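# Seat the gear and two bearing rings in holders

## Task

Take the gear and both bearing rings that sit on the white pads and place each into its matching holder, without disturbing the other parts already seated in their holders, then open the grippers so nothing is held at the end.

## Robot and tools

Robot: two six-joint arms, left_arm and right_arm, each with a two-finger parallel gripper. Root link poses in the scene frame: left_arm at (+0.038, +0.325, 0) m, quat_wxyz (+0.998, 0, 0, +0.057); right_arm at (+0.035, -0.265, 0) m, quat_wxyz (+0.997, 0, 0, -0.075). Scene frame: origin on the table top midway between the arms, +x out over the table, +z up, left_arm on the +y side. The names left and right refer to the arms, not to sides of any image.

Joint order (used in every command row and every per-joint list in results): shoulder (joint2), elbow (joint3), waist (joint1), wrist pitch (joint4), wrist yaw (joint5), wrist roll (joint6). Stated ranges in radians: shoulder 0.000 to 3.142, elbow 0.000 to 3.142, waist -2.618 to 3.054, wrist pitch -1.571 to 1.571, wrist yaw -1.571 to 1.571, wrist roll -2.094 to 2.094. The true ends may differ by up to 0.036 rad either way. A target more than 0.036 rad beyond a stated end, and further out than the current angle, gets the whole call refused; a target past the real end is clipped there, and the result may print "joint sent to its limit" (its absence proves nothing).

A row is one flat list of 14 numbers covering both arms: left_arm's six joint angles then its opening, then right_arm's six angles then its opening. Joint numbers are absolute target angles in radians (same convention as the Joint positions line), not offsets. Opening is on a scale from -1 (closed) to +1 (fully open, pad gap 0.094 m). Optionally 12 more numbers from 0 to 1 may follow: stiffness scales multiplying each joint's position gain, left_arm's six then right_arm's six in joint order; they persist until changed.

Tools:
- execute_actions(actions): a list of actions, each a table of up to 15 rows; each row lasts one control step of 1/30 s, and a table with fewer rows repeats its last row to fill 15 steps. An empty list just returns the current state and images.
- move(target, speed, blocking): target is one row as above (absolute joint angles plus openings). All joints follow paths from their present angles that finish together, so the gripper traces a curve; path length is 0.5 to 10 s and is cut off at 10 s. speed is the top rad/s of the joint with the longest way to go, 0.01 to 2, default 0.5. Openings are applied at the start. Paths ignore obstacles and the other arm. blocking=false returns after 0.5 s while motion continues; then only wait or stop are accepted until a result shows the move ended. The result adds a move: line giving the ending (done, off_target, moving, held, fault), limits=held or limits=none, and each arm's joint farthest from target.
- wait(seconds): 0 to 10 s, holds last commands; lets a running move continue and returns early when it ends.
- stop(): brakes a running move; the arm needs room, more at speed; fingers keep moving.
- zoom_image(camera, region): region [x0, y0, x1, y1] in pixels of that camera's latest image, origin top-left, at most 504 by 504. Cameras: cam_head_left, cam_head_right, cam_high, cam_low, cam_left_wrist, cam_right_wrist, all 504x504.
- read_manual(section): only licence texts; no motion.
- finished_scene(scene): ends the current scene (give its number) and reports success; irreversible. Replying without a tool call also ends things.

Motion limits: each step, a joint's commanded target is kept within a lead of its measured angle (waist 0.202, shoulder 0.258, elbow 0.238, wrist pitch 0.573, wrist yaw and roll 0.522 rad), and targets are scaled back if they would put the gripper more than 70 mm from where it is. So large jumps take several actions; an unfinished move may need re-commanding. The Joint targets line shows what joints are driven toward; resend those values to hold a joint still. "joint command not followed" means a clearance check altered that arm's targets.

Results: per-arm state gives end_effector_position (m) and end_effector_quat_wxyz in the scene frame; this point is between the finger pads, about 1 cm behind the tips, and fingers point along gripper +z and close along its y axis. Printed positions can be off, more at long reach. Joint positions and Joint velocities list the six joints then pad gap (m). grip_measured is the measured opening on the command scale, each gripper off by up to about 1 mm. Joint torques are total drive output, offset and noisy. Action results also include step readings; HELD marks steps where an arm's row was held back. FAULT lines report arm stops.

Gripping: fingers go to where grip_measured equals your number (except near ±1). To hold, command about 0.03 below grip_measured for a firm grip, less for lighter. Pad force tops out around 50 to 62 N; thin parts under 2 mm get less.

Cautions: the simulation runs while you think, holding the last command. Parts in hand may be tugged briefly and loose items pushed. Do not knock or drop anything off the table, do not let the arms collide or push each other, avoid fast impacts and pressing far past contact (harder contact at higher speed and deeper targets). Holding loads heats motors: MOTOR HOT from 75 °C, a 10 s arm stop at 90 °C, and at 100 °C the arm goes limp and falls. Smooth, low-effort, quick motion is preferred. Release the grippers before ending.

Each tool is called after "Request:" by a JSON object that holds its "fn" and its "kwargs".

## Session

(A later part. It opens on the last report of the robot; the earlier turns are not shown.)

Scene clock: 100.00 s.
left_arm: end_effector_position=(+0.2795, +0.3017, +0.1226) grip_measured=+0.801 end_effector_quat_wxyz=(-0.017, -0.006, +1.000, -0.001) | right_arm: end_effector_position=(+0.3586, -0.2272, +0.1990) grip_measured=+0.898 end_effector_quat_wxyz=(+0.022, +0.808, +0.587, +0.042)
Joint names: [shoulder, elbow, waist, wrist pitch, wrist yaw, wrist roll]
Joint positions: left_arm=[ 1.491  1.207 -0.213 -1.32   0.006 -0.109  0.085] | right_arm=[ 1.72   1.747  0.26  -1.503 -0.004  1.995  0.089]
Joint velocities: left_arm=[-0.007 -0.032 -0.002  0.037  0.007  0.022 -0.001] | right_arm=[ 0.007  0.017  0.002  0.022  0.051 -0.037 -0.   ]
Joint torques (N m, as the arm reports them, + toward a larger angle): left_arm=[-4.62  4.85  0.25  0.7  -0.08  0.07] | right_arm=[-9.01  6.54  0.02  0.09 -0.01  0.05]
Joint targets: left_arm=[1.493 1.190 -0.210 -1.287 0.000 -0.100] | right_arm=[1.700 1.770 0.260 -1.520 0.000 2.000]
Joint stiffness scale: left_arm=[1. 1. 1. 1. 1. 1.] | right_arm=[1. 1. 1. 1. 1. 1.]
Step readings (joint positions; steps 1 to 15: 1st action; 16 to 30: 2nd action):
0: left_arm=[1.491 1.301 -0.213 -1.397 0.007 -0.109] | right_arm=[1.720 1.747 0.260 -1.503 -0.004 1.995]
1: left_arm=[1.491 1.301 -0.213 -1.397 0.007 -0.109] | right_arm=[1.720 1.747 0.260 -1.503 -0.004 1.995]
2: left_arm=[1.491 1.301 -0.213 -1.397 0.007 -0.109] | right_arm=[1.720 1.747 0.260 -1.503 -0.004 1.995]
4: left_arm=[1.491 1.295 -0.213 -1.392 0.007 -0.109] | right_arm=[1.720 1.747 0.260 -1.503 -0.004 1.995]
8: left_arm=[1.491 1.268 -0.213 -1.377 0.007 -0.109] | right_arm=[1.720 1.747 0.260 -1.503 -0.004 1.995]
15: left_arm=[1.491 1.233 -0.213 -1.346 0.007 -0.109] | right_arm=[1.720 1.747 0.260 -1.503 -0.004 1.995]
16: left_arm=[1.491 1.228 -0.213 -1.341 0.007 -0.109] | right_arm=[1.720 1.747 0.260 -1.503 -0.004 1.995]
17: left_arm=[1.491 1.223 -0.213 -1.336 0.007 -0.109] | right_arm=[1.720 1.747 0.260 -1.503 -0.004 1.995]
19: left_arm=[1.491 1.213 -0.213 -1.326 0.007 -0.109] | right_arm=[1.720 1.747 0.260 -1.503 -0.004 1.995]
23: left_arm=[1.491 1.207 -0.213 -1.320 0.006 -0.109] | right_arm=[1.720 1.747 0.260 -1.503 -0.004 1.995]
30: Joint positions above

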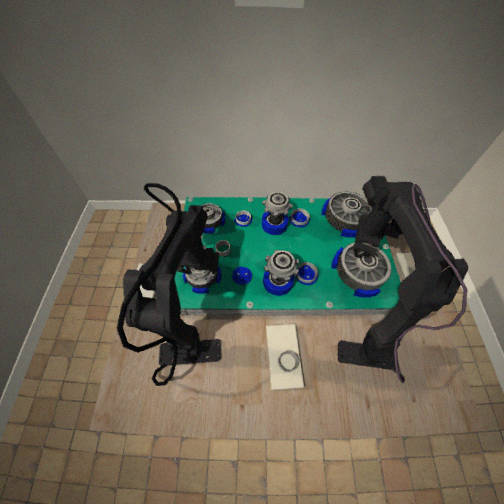

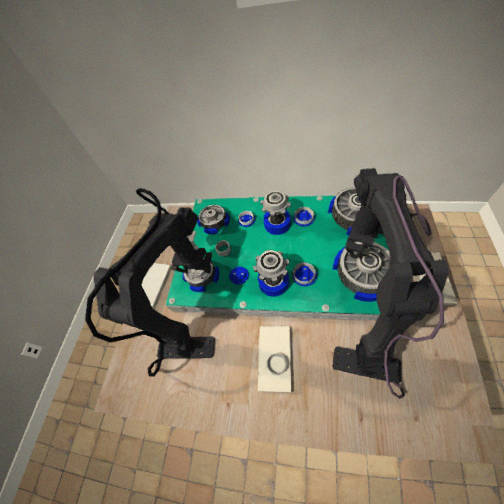

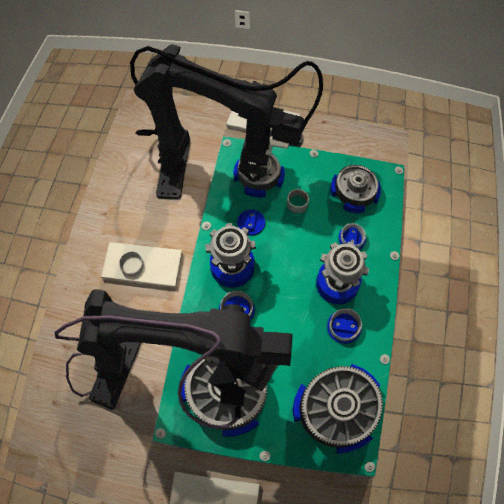

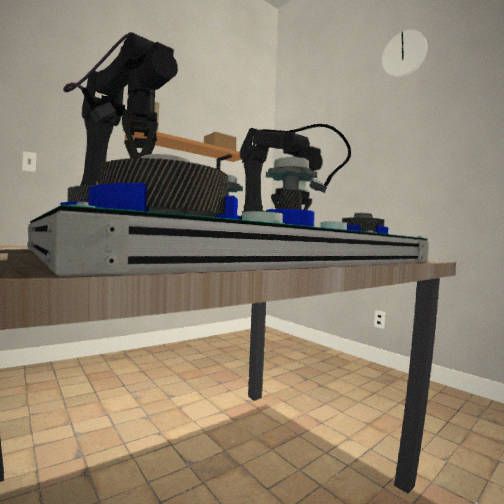

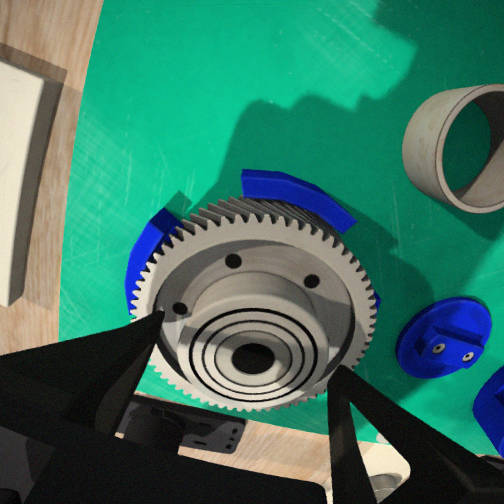

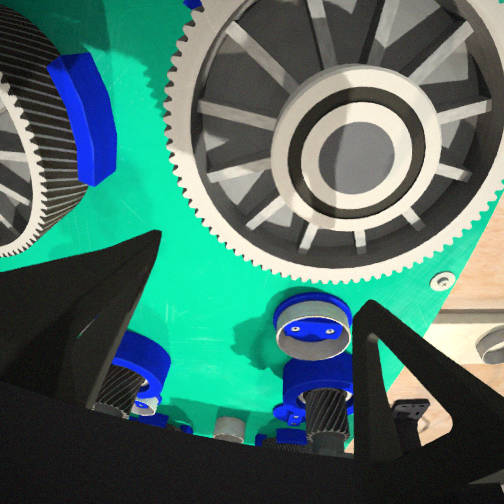

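Request:
{"fn": "move", "kwargs": {"target": [1.5,1.5,-0.3,-1.52,0,-0.6,0.6,1.70,1.77,0.26,-1.52,0,2.0,0.9], "speed": 0.8}}

Request:
{"fn": "move", "kwargs": {"target": [1.5,1.5,-1.2,-1.52,0,-1.8,0.0,1.70,1.77,0.26,-1.52,0,2.0,0.9], "speed": 1.1}}

Scene clock: 101.73 s.
left_arm: end_effector_position=(+0.2902, +0.2811, +0.1881) grip_measured=+0.602 end_effector_quat_wxyz=(+0.020, -0.206, +0.978, -0.010) | right_arm: end_effector_position=(+0.3586, -0.2272, +0.1990) grip_measured=+0.898 end_effector_quat_wxyz=(+0.022, +0.808, +0.587, +0.042)
Joint names: [shoulder, elbow, waist, wrist pitch, wrist yaw, wrist roll]
Joint positions: left_arm=[ 1.491  1.468 -0.291 -1.504  0.003 -0.591  0.075] | right_arm=[ 1.72   1.747  0.26  -1.503 -0.004  1.995  0.089]
Joint velocities: left_arm=[ 0.002  0.002  0.007 -0.007  0.051 -0.007 -0.001] | right_arm=[ 0.007 -0.012 -0.007 -0.022 -0.037 -0.066  0.001]
Joint torques (N m, as the arm reports them, + toward a larger angle): left_arm=[-4.01  9.38 -0.62  0.25 -0.04 -0.12] | right_arm=[-8.99  6.56  0.02  0.1   0.    0.04]
Joint targets: left_arm=[1.500 1.500 -0.300 -1.520 0.000 -0.600] | right_arm=[1.700 1.770 0.260 -1.520 -0.000 2.000]
Joint stiffness scale: left_arm=[1. 1. 1. 1. 1. 1.] | right_arm=[1. 1. 1. 1. 1. 1.]
move: off_target (left_arm, right_arm); limits=none; left_arm: farthest joint: the elbow, 0.032 radians from its target (0.293 radians at the start); right_arm: farthest joint: the elbow, 0.023 radians from its target (0.023 radians at the start)

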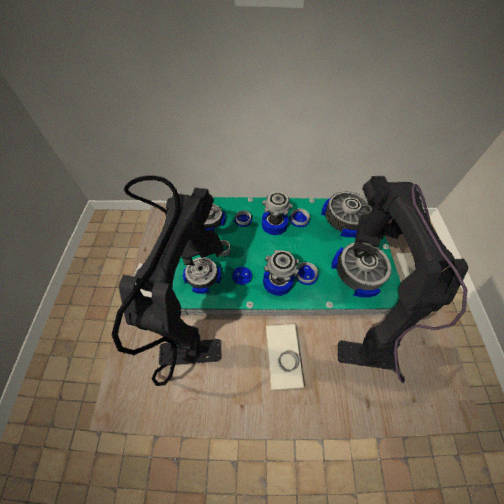

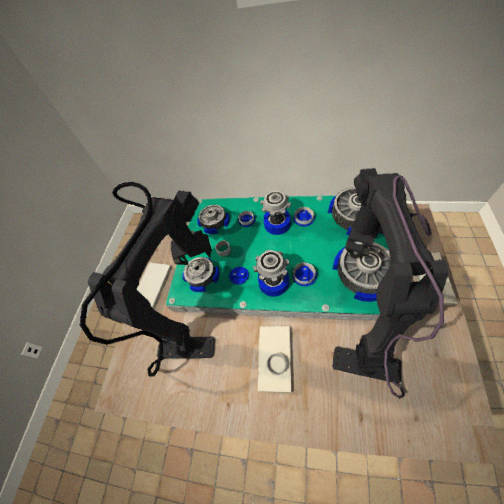

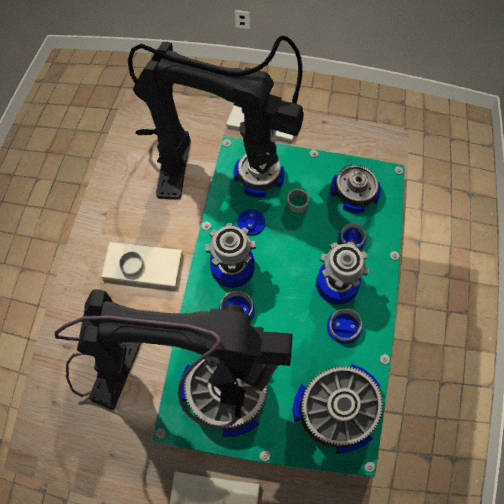

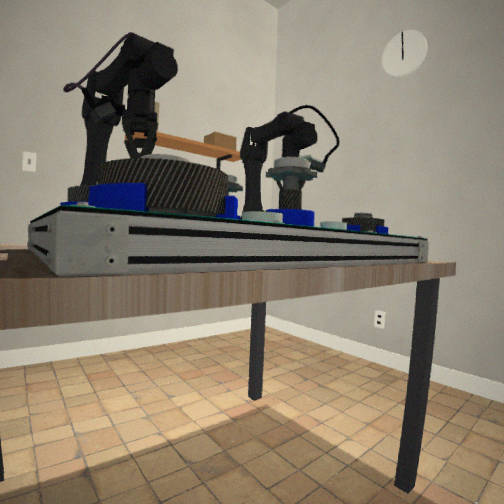

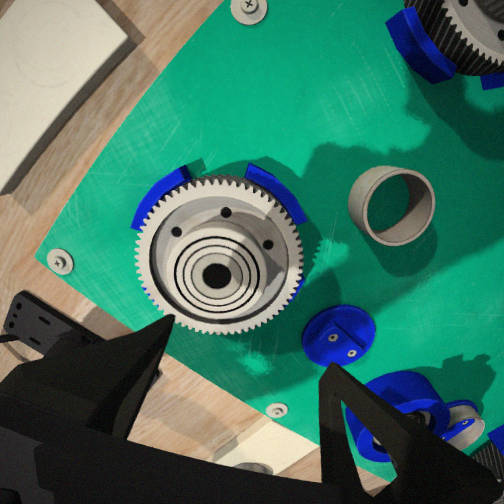

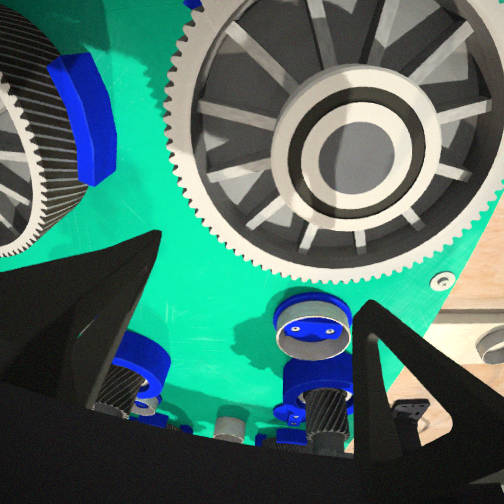

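Scene clock: 103.80 s.
left_arm: end_effector_position=(+0.1586, +0.0997, +0.1881) grip_measured=+0.001 end_effector_quat_wxyz=(-0.001, -0.348, +0.937, -0.023) | right_arm: end_effector_position=(+0.3586, -0.2272, +0.1990) grip_measured=+0.898 end_effector_quat_wxyz=(+0.022, +0.808, +0.587, +0.042)
Joint names: [shoulder, elbow, waist, wrist pitch, wrist yaw, wrist roll]
Joint positions: left_arm=[ 1.491  1.468 -1.194 -1.504  0.007 -1.791  0.047] | right_arm=[ 1.72   1.747  0.26  -1.503 -0.004  1.995  0.089]
Joint velocities: left_arm=[ 0.002  0.017 -0.007  0.007 -0.007 -0.051  0.   ] | right_arm=[ 0.002 -0.012 -0.002 -0.007 -0.007 -0.022 -0.   ]
Joint torques (N m, as the arm reports them, + toward a larger angle): left_arm=[-4.04  9.3  -0.47  0.28 -0.09 -0.12] | right_arm=[-8.95  6.57  0.03  0.08 -0.01  0.04]
Joint targets: left_arm=[1.500 1.500 -1.200 -1.520 -0.000 -1.800] | right_arm=[1.700 1.770 0.260 -1.520 -0.000 2.000]
Joint stiffness scale: left_arm=[1. 1. 1. 1. 1. 1.] | right_arm=[1. 1. 1. 1. 1. 1.]
move: off_target (left_arm, right_arm); limits=none; left_arm: farthest joint: the elbow, 0.032 radians from its target (0.032 radians at the start); right_arm: farthest joint: the elbow, 0.023 radians from its target (0.023 radians at the start)

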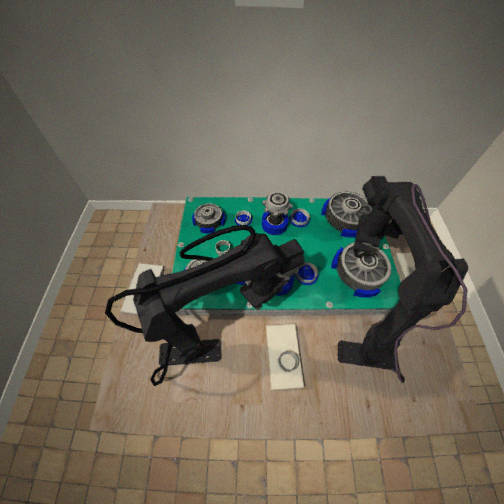

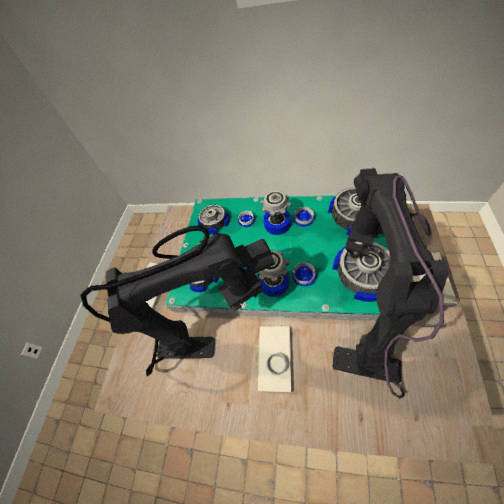

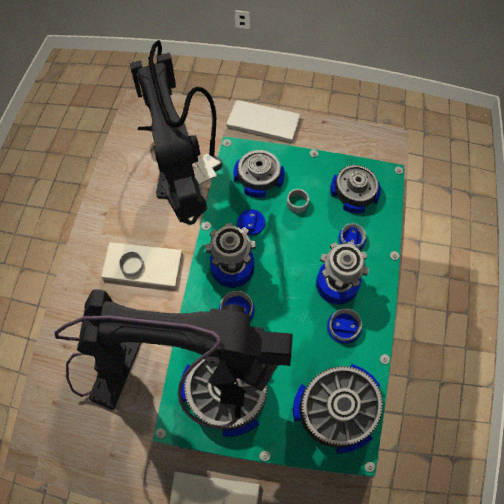

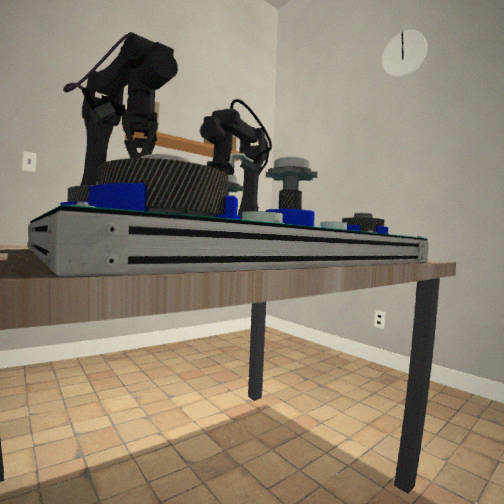

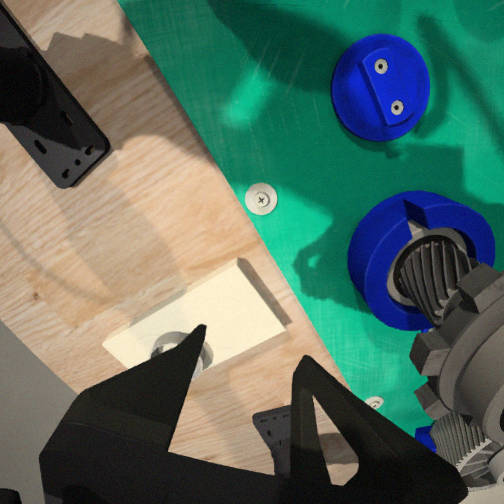

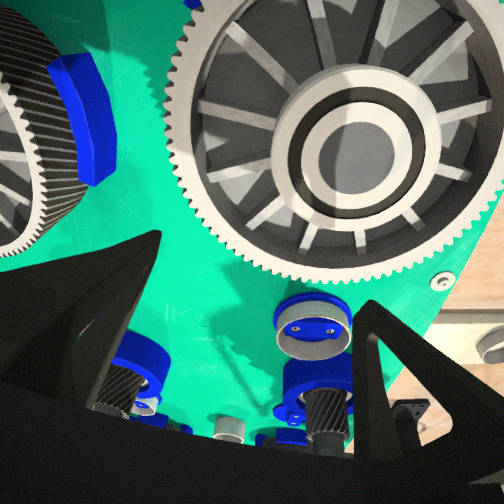

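Request:
{"fn": "move", "kwargs": {"target": [1.78,1.574,-1.61,-1.333,0,-1.95,0.8,1.70,1.77,0.26,-1.52,0,2.0,0.9], "speed": 0.7}}

Scene clock: 105.73 s.
left_arm: end_effector_position=(+0.0618, +0.0029, +0.1273) grip_measured=+0.798 end_effector_quat_wxyz=(-0.003, -0.220, +0.975, +0.008) | right_arm: end_effector_position=(+0.3586, -0.2272, +0.1990) grip_measured=+0.898 end_effector_quat_wxyz=(+0.022, +0.808, +0.587, +0.042)
Joint names: [shoulder, elbow, waist, wrist pitch, wrist yaw, wrist roll]
Joint positions: left_arm=[ 1.782  1.537 -1.611 -1.342  0.008 -1.94   0.084] | right_arm=[ 1.72   1.747  0.26  -1.503 -0.004  1.995  0.089]
Joint velocities: left_arm=[ 0.007  0.007  0.012  0.11   0.066 -0.007  0.001] | right_arm=[-0.017  0.002  0.002  0.037  0.037  0.051 -0.   ]
Joint torques (N m, as the arm reports them, + toward a larger angle): left_arm=[-7.18  9.86  0.07  0.43 -0.11 -0.13] | right_arm=[-8.96  6.55  0.04  0.1   0.    0.04]
Joint targets: left_arm=[1.780 1.574 -1.610 -1.333 0.000 -1.950] | right_arm=[1.700 1.770 0.260 -1.520 0.000 2.000]
Joint stiffness scale: left_arm=[1. 1. 1. 1. 1. 1.] | right_arm=[1. 1. 1. 1. 1. 1.]
move: off_target (left_arm, right_arm); limits=none; left_arm: farthest joint: the elbow, 0.037 radians from its target (0.106 radians at the start); right_arm: farthest joint: the elbow, 0.023 radians from its target (0.023 radians at the start)

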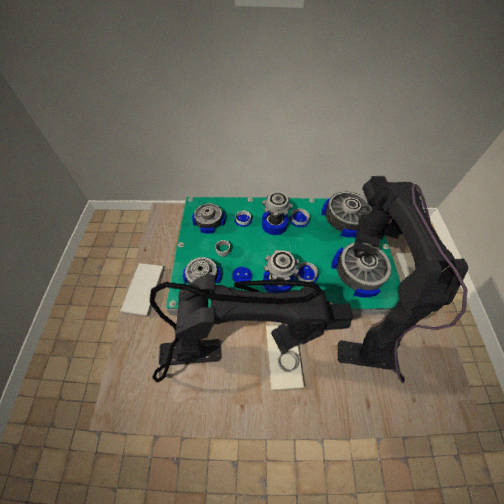

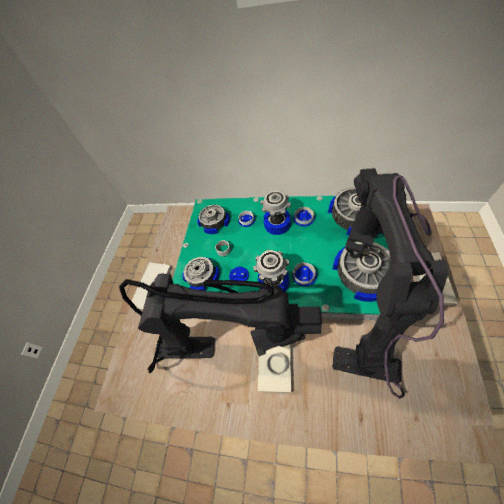

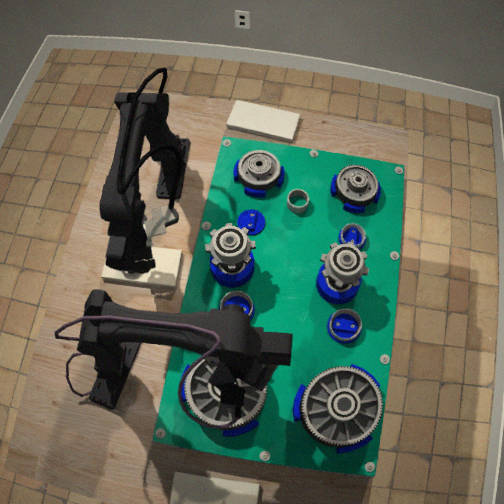

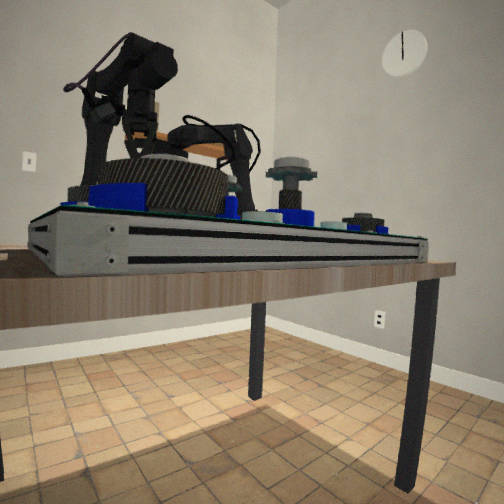

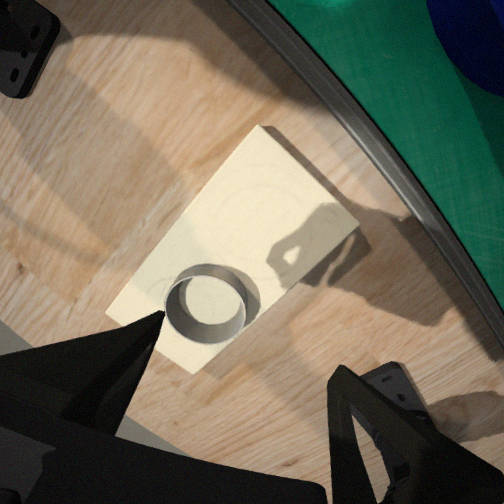

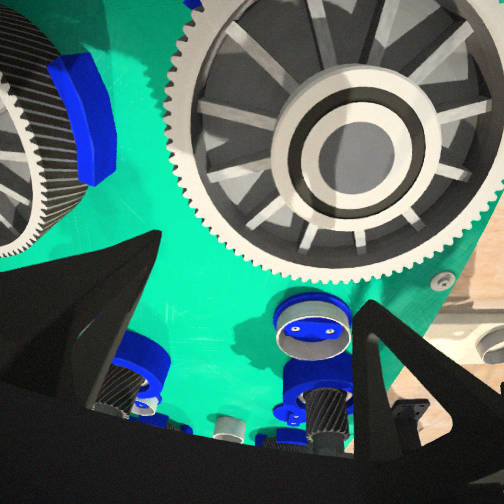

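Request:
{"fn": "move", "kwargs": {"target": [1.735,1.311,-1.733,-1.131,0,-1.95,0.8,1.70,1.77,0.26,-1.52,0,2.0,0.9], "speed": 0.5}}

Scene clock: 107.73 s.
left_arm: end_effector_position=(+0.0245, +0.0102, +0.0799) grip_measured=+0.798 end_effector_quat_wxyz=(-0.003, -0.163, +0.987, +0.004) | right_arm: end_effector_position=(+0.3585, -0.2273, +0.1990) grip_measured=+0.898 end_effector_quat_wxyz=(+0.022, +0.808, +0.587, +0.042)
Joint names: [shoulder, elbow, waist, wrist pitch, wrist yaw, wrist roll]
Joint positions: left_arm=[ 1.762  1.324 -1.727 -1.14   0.008 -1.941  0.084] | right_arm=[ 1.72   1.747  0.26  -1.503 -0.004  1.995  0.089]
Joint velocities: left_arm=[-0.007 -0.017 -0.012  0.007 -0.066  0.022  0.   ] | right_arm=[-0.007  0.002 -0.002 -0.081  0.037  0.007 -0.001]
Joint torques (N m, as the arm reports them, + toward a larger angle): left_arm=[-8.85  5.17 -0.36  0.44 -0.1  -0.13] | right_arm=[-9.01  6.57 -0.02  0.1   0.    0.04]
Joint targets: left_arm=[1.735 1.311 -1.733 -1.131 0.000 -1.950] | right_arm=[1.700 1.770 0.260 -1.520 0.000 2.000]
Joint stiffness scale: left_arm=[1. 1. 1. 1. 1. 1.] | right_arm=[1. 1. 1. 1. 1. 1.]
move: off_target (left_arm, right_arm); limits=none; left_arm: farthest joint: the shoulder, 0.027 radians from its target (0.047 radians at the start); right_arm: farthest joint: the elbow, 0.023 radians from its target (0.023 radians at the start)

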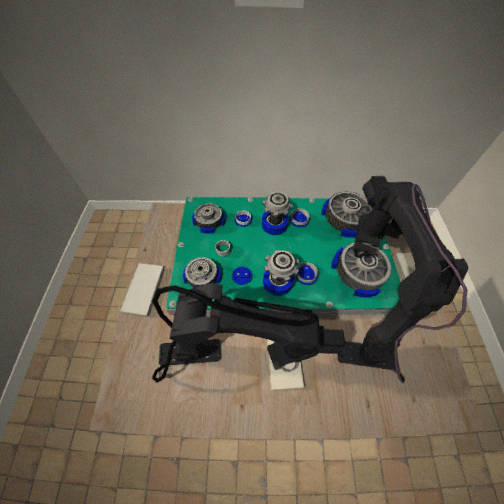

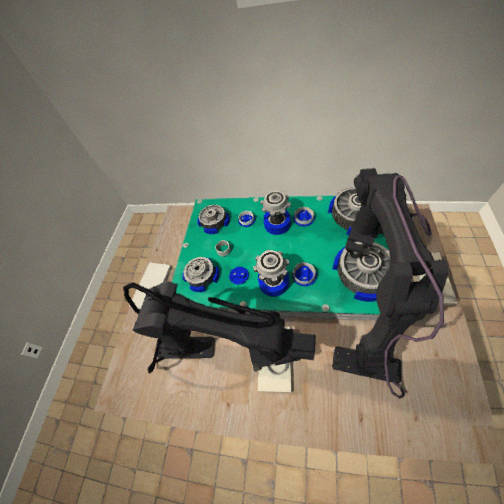

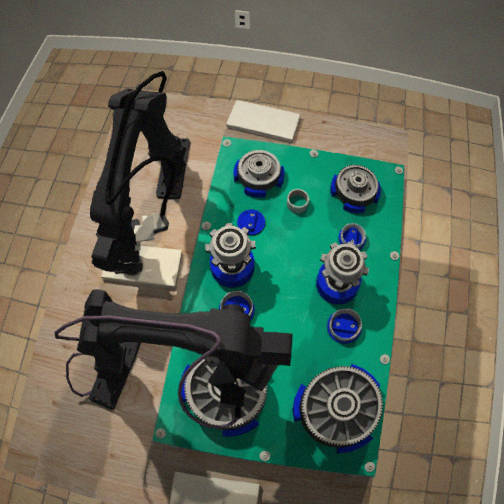

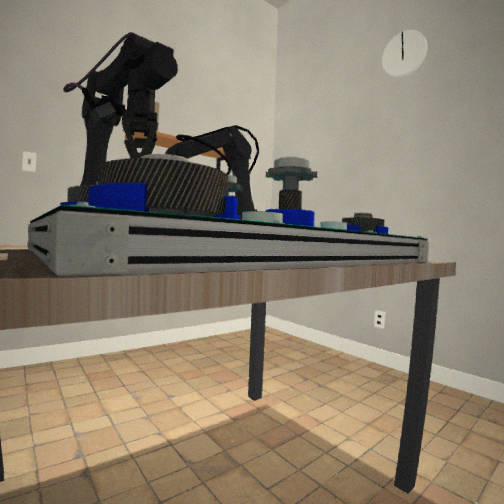

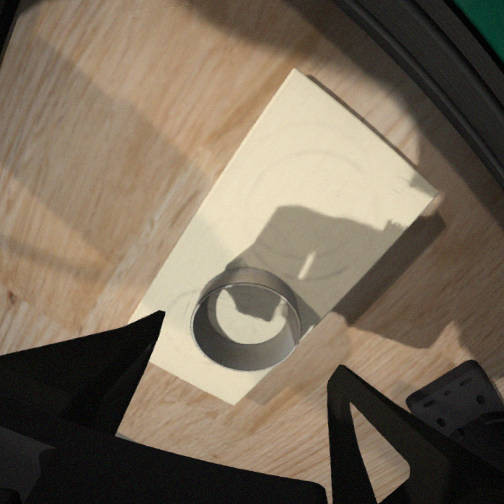

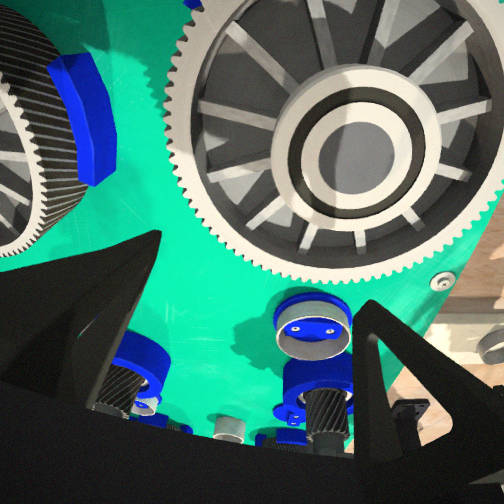

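Request:
{"fn": "move", "kwargs": {"target": [1.797,1.215,-1.733,-1.002,0,-1.95,0.6,1.70,1.77,0.26,-1.52,0,2.0,0.9], "speed": 0.3}}

Scene clock: 109.20 s.
left_arm: end_effector_position=(+0.0245, +0.0100, +0.0470) grip_measured=+0.602 end_effector_quat_wxyz=(-0.003, -0.163, +0.987, +0.004) | right_arm: end_effector_position=(+0.3585, -0.2273, +0.1990) grip_measured=+0.898 end_effector_quat_wxyz=(+0.022, +0.808, +0.587, +0.042)
Joint names: [shoulder, elbow, waist, wrist pitch, wrist yaw, wrist roll]
Joint positions: left_arm=[ 1.794  1.228 -1.727 -1.011  0.008 -1.941  0.075] | right_arm=[ 1.72   1.747  0.26  -1.503 -0.004  1.995  0.089]
Joint velocities: left_arm=[ 0.002 -0.002 -0.017 -0.007  0.007 -0.022 -0.002] | right_arm=[-0.012  0.012 -0.007 -0.007 -0.022 -0.037  0.   ]
Joint torques (N m, as the arm reports them, + toward a larger angle): left_arm=[-6.65  4.97 -0.4   0.44 -0.1  -0.12] | right_arm=[-8.98  6.52  0.03  0.11  0.    0.05]
Joint targets: left_arm=[1.797 1.215 -1.733 -1.002 -0.000 -1.950] | right_arm=[1.700 1.770 0.260 -1.520 -0.000 2.000]
Joint stiffness scale: left_arm=[1. 1. 1. 1. 1. 1.] | right_arm=[1. 1. 1. 1. 1. 1.]
move: off_target (right_arm); limits=none; left_arm: farthest joint: the elbow, 0.013 radians from its target (0.109 radians at the start); right_arm: farthest joint: the elbow, 0.023 radians from its target (0.023 radians at the start)

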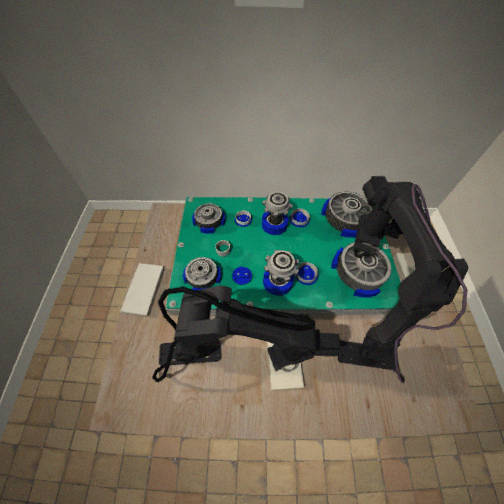

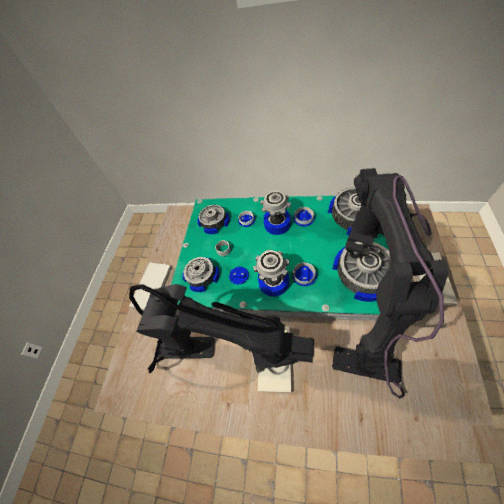

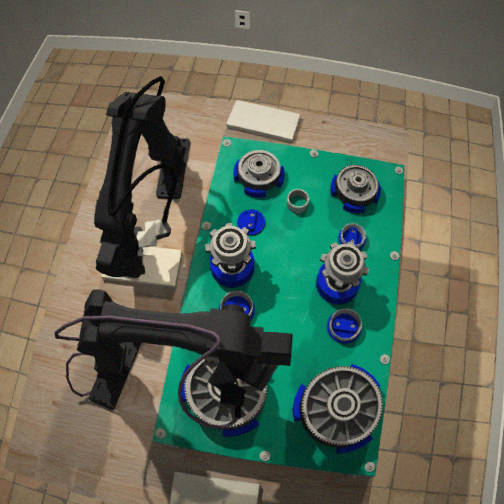

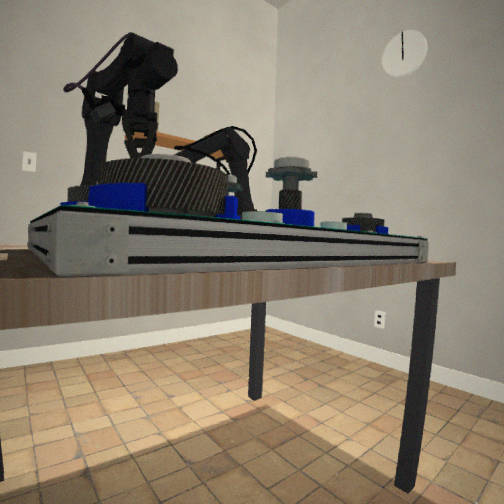

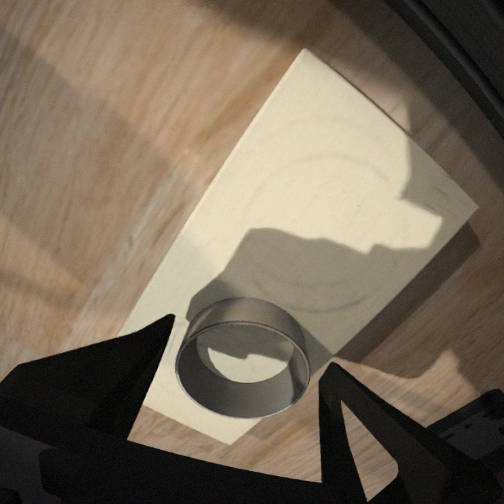

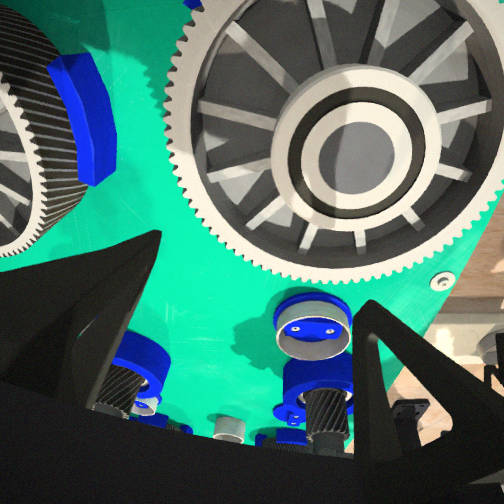

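Request:
{"fn": "execute_actions", "kwargs": {"actions": [[[1.797,1.215,-1.733,-1.002,0,-1.95,0.5,1.70,1.77,0.26,-1.52,0,2.0,0.9],[1.797,1.215,-1.733,-1.002,0,-1.95,0.44,1.70,1.77,0.26,-1.52,0,2.0,0.9],[1.797,1.215,-1.733,-1.002,0,-1.95,0.39,1.70,1.77,0.26,-1.52,0,2.0,0.9],[1.797,1.215,-1.733,-1.002,0,-1.95,0.35,1.70,1.77,0.26,-1.52,0,2.0,0.9],[1.797,1.215,-1.733,-1.002,0,-1.95,0.32,1.70,1.77,0.26,-1.52,0,2.0,0.9],[1.797,1.215,-1.733,-1.002,0,-1.95,0.29,1.70,1.77,0.26,-1.52,0,2.0,0.9],[1.797,1.215,-1.733,-1.002,0,-1.95,0.27,1.70,1.77,0.26,-1.52,0,2.0,0.9],[1.797,1.215,-1.733,-1.002,0,-1.95,0.25,1.70,1.77,0.26,-1.52,0,2.0,0.9],[1.797,1.215,-1.733,-1.002,0,-1.95,0.23,1.70,1.77,0.26,-1.52,0,2.0,0.9],[1.797,1.215,-1.733,-1.002,0,-1.95,0.21,1.70,1.77,0.26,-1.52,0,2.0,0.9],[1.797,1.215,-1.733,-1.002,0,-1.95,0.2,1.70,1.77,0.26,-1.52,0,2.0,0.9]]]}}

Scene clock: 110.30 s.
left_arm: end_effector_position=(+0.0245, +0.0099, +0.0470) grip_measured=+0.253 end_effector_quat_wxyz=(-0.003, -0.163, +0.987, +0.003) | right_arm: end_effector_position=(+0.3585, -0.2273, +0.1990) grip_measured=+0.898 end_effector_quat_wxyz=(+0.022, +0.808, +0.587, +0.042)
Joint names: [shoulder, elbow, waist, wrist pitch, wrist yaw, wrist roll]
Joint positions: left_arm=[ 1.794  1.228 -1.727 -1.01   0.008 -1.941  0.059] | right_arm=[ 1.72   1.747  0.26  -1.503 -0.004  1.995  0.089]
Joint velocities: left_arm=[-0.002  0.017  0.007 -0.125  0.007  0.037 -0.   ] | right_arm=[-0.002 -0.017 -0.027 -0.037 -0.007 -0.051 -0.   ]
Joint torques (N m, as the arm reports them, + toward a larger angle): left_arm=[-6.68  5.   -0.42  0.45 -0.11 -0.11] | right_arm=[-9.    6.58  0.02  0.1  -0.02  0.03]
Joint targets: left_arm=[1.797 1.215 -1.733 -1.002 -0.000 -1.950] | right_arm=[1.700 1.770 0.260 -1.520 -0.000 2.000]
Joint stiffness scale: left_arm=[1. 1. 1. 1. 1. 1.] | right_arm=[1. 1. 1. 1. 1. 1.]
Step readings (joint positions):
0: left_arm=[1.794 1.228 -1.727 -1.011 0.008 -1.941] | right_arm=[1.720 1.747 0.260 -1.503 -0.004 1.995]
1: left_arm=[1.794 1.228 -1.727 -1.011 0.008 -1.941] | right_arm=[1.720 1.747 0.260 -1.503 -0.004 1.995]
2: left_arm=[1.794 1.228 -1.727 -1.011 0.008 -1.941] | right_arm=[1.720 1.747 0.260 -1.503 -0.004 1.995]
4: left_arm=[1.794 1.228 -1.727 -1.011 0.008 -1.941] | right_arm=[1.720 1.747 0.260 -1.503 -0.004 1.995]
8: left_arm=[1.794 1.228 -1.727 -1.010 0.008 -1.941] | right_arm=[1.720 1.747 0.260 -1.503 -0.004 1.995]
15: Joint positions above

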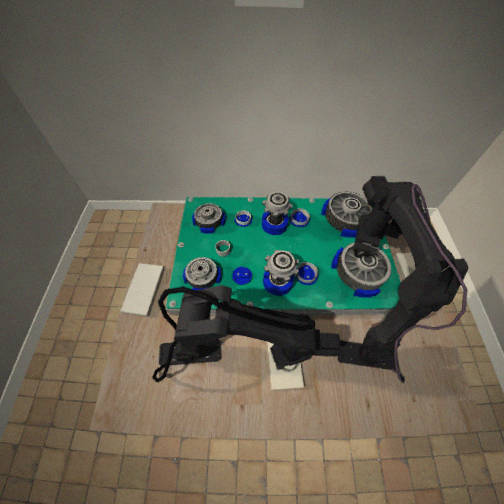

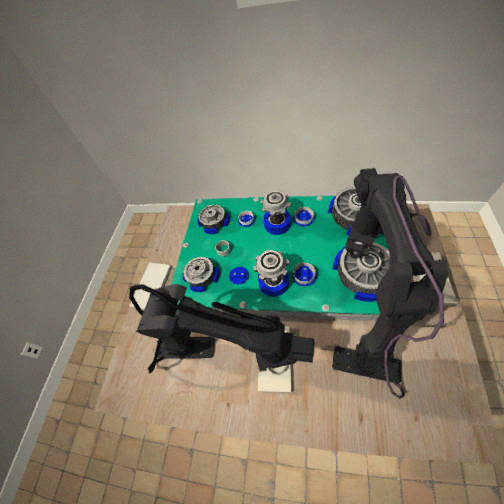

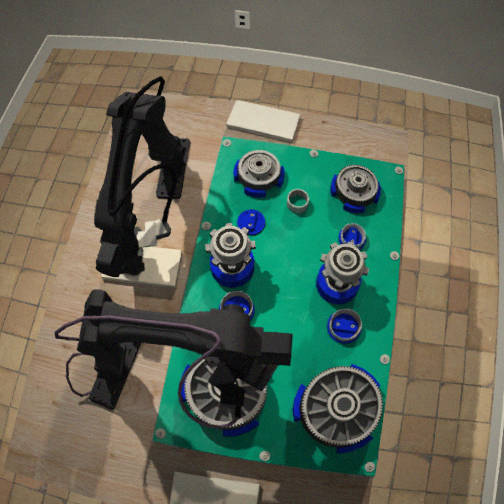

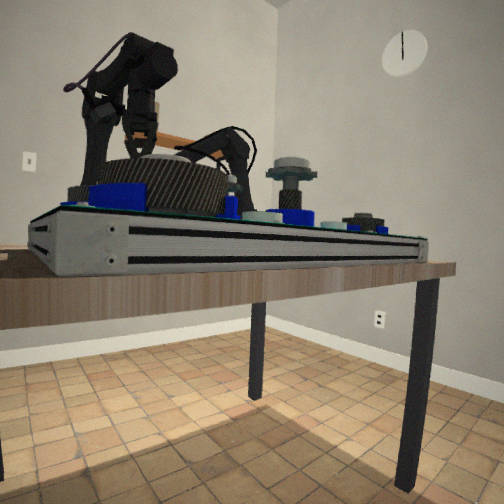

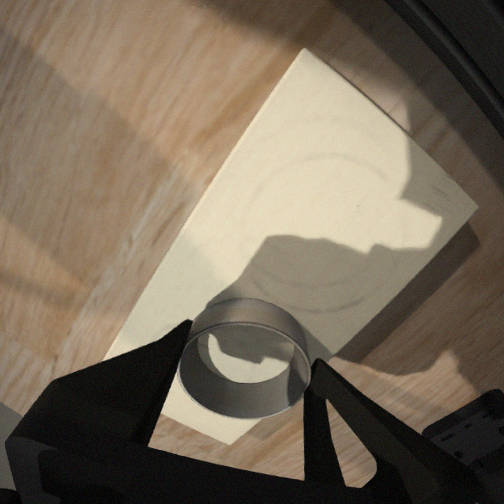

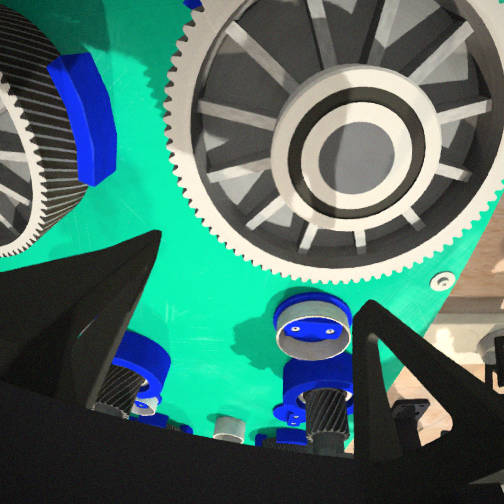

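Request:
{"fn": "move", "kwargs": {"target": [1.47,1.438,-1.6,-1.488,0,-1.95,0.19,1.70,1.77,0.26,-1.52,0,2.0,0.9], "speed": 0.5}}

Request:
{"fn": "move", "kwargs": {"target": [1.47,1.438,-0.66,-1.488,0,-1.95,0.19,1.70,1.77,0.26,-1.52,0,2.0,0.9], "speed": 0.7}}

Scene clock: 112.23 s.
left_arm: end_effector_position=(+0.0572, +0.0730, +0.1730) grip_measured=+0.253 end_effector_quat_wxyz=(-0.006, -0.222, +0.975, -0.011) | right_arm: end_effector_position=(+0.3585, -0.2273, +0.1990) grip_measured=+0.898 end_effector_quat_wxyz=(+0.022, +0.808, +0.587, +0.042)
Joint names: [shoulder, elbow, waist, wrist pitch, wrist yaw, wrist roll]
Joint positions: left_arm=[ 1.489  1.406 -1.608 -1.464  0.008 -1.941  0.059] | right_arm=[ 1.72   1.747  0.26  -1.503 -0.004  1.995  0.089]
Joint velocities: left_arm=[ 0.002  0.002 -0.012 -0.095  0.037 -0.022 -0.001] | right_arm=[-0.002 -0.012 -0.027  0.022  0.037 -0.022 -0.   ]
Joint torques (N m, as the arm reports them, + toward a larger angle): left_arm=[-6.18  9.29  0.67  0.1  -0.11 -0.13] | right_arm=[-8.99  6.53  0.01  0.09  0.01  0.05]
Joint targets: left_arm=[1.470 1.438 -1.600 -1.488 -0.000 -1.950] | right_arm=[1.700 1.770 0.260 -1.520 0.000 2.000]
Joint stiffness scale: left_arm=[1. 1. 1. 1. 1. 1.] | right_arm=[1. 1. 1. 1. 1. 1.]
move: off_target (left_arm, right_arm); limits=none; left_arm: farthest joint: the elbow, 0.032 radians from its target (0.210 radians at the start); right_arm: farthest joint: the elbow, 0.023 radians from its target (0.023 radians at the start)

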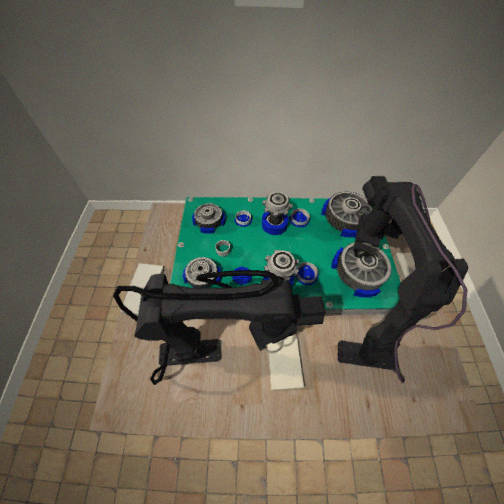

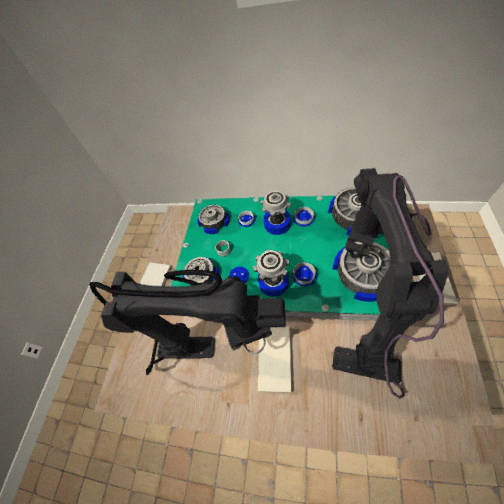

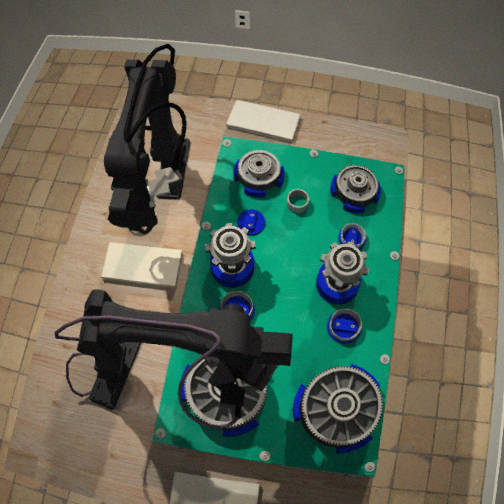

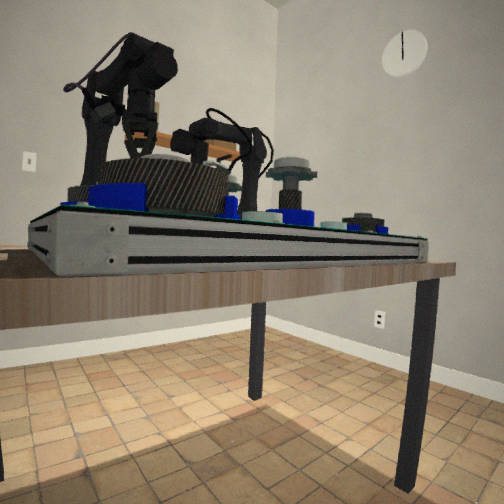

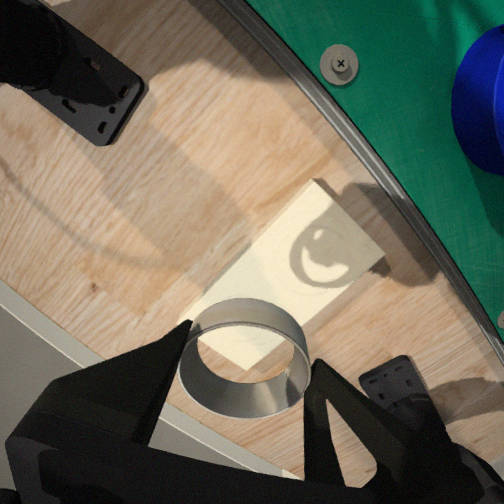

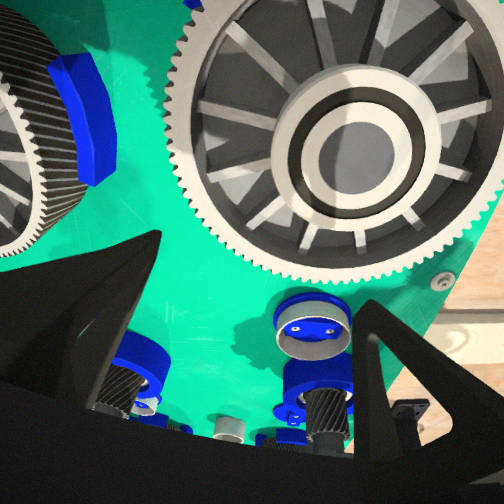

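Scene clock: 114.00 s.
left_arm: end_effector_position=(+0.2542, +0.1935, +0.1730) grip_measured=+0.253 end_effector_quat_wxyz=(+0.002, -0.641, +0.768, -0.012) | right_arm: end_effector_position=(+0.3585, -0.2273, +0.1990) grip_measured=+0.898 end_effector_quat_wxyz=(+0.022, +0.808, +0.587, +0.042)
Joint names: [shoulder, elbow, waist, wrist pitch, wrist yaw, wrist roll]
Joint positions: left_arm=[ 1.489  1.406 -0.665 -1.465  0.003 -1.941  0.059] | right_arm=[ 1.72   1.747  0.26  -1.503 -0.004  1.995  0.089]
Joint velocities: left_arm=[-0.017  0.002  0.007  0.037 -0.081  0.051 -0.001] | right_arm=[-0.007 -0.012 -0.002 -0.037 -0.022 -0.037 -0.001]
Joint torques (N m, as the arm reports them, + toward a larger angle): left_arm=[-6.11  9.32  0.27  0.12 -0.06 -0.13] | right_arm=[-9.02  6.52  0.01  0.1  -0.01  0.03]
Joint targets: left_arm=[1.470 1.438 -0.660 -1.488 0.000 -1.950] | right_arm=[1.700 1.770 0.260 -1.520 0.000 2.000]
Joint stiffness scale: left_arm=[1. 1. 1. 1. 1. 1.] | right_arm=[1. 1. 1. 1. 1. 1.]
move: off_target (left_arm, right_arm); limits=none; left_arm: farthest joint: the elbow, 0.032 radians from its target (0.032 radians at the start); right_arm: farthest joint: the elbow, 0.023 radians from its target (0.023 radians at the start)

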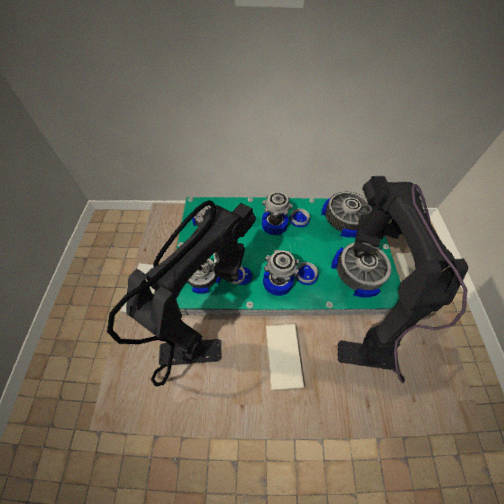

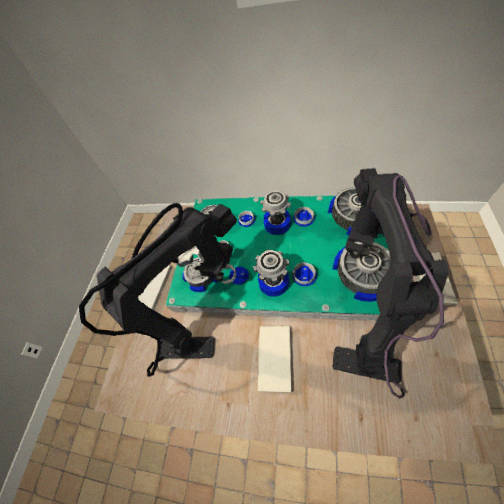

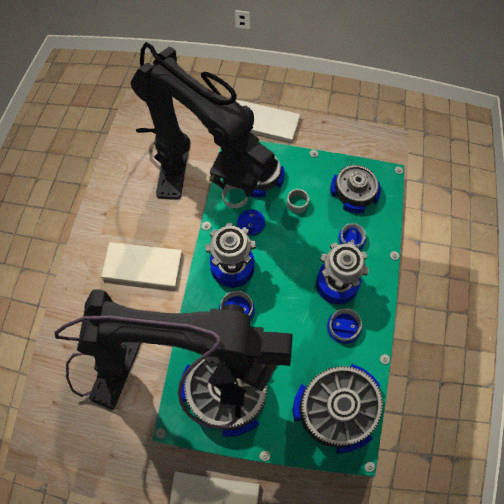

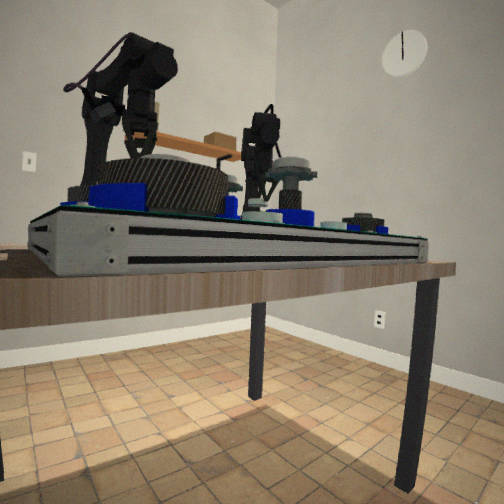

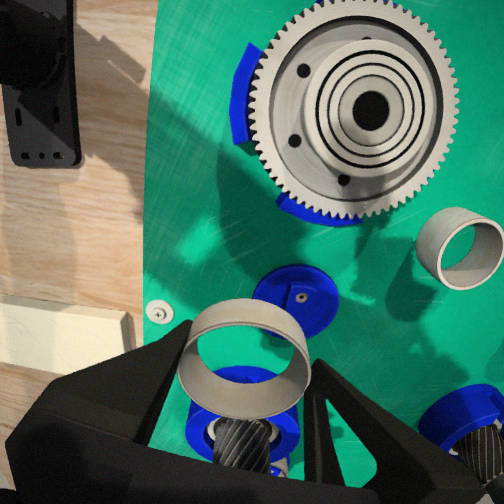

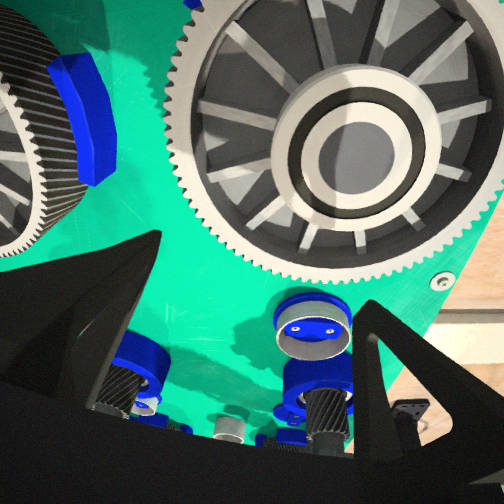

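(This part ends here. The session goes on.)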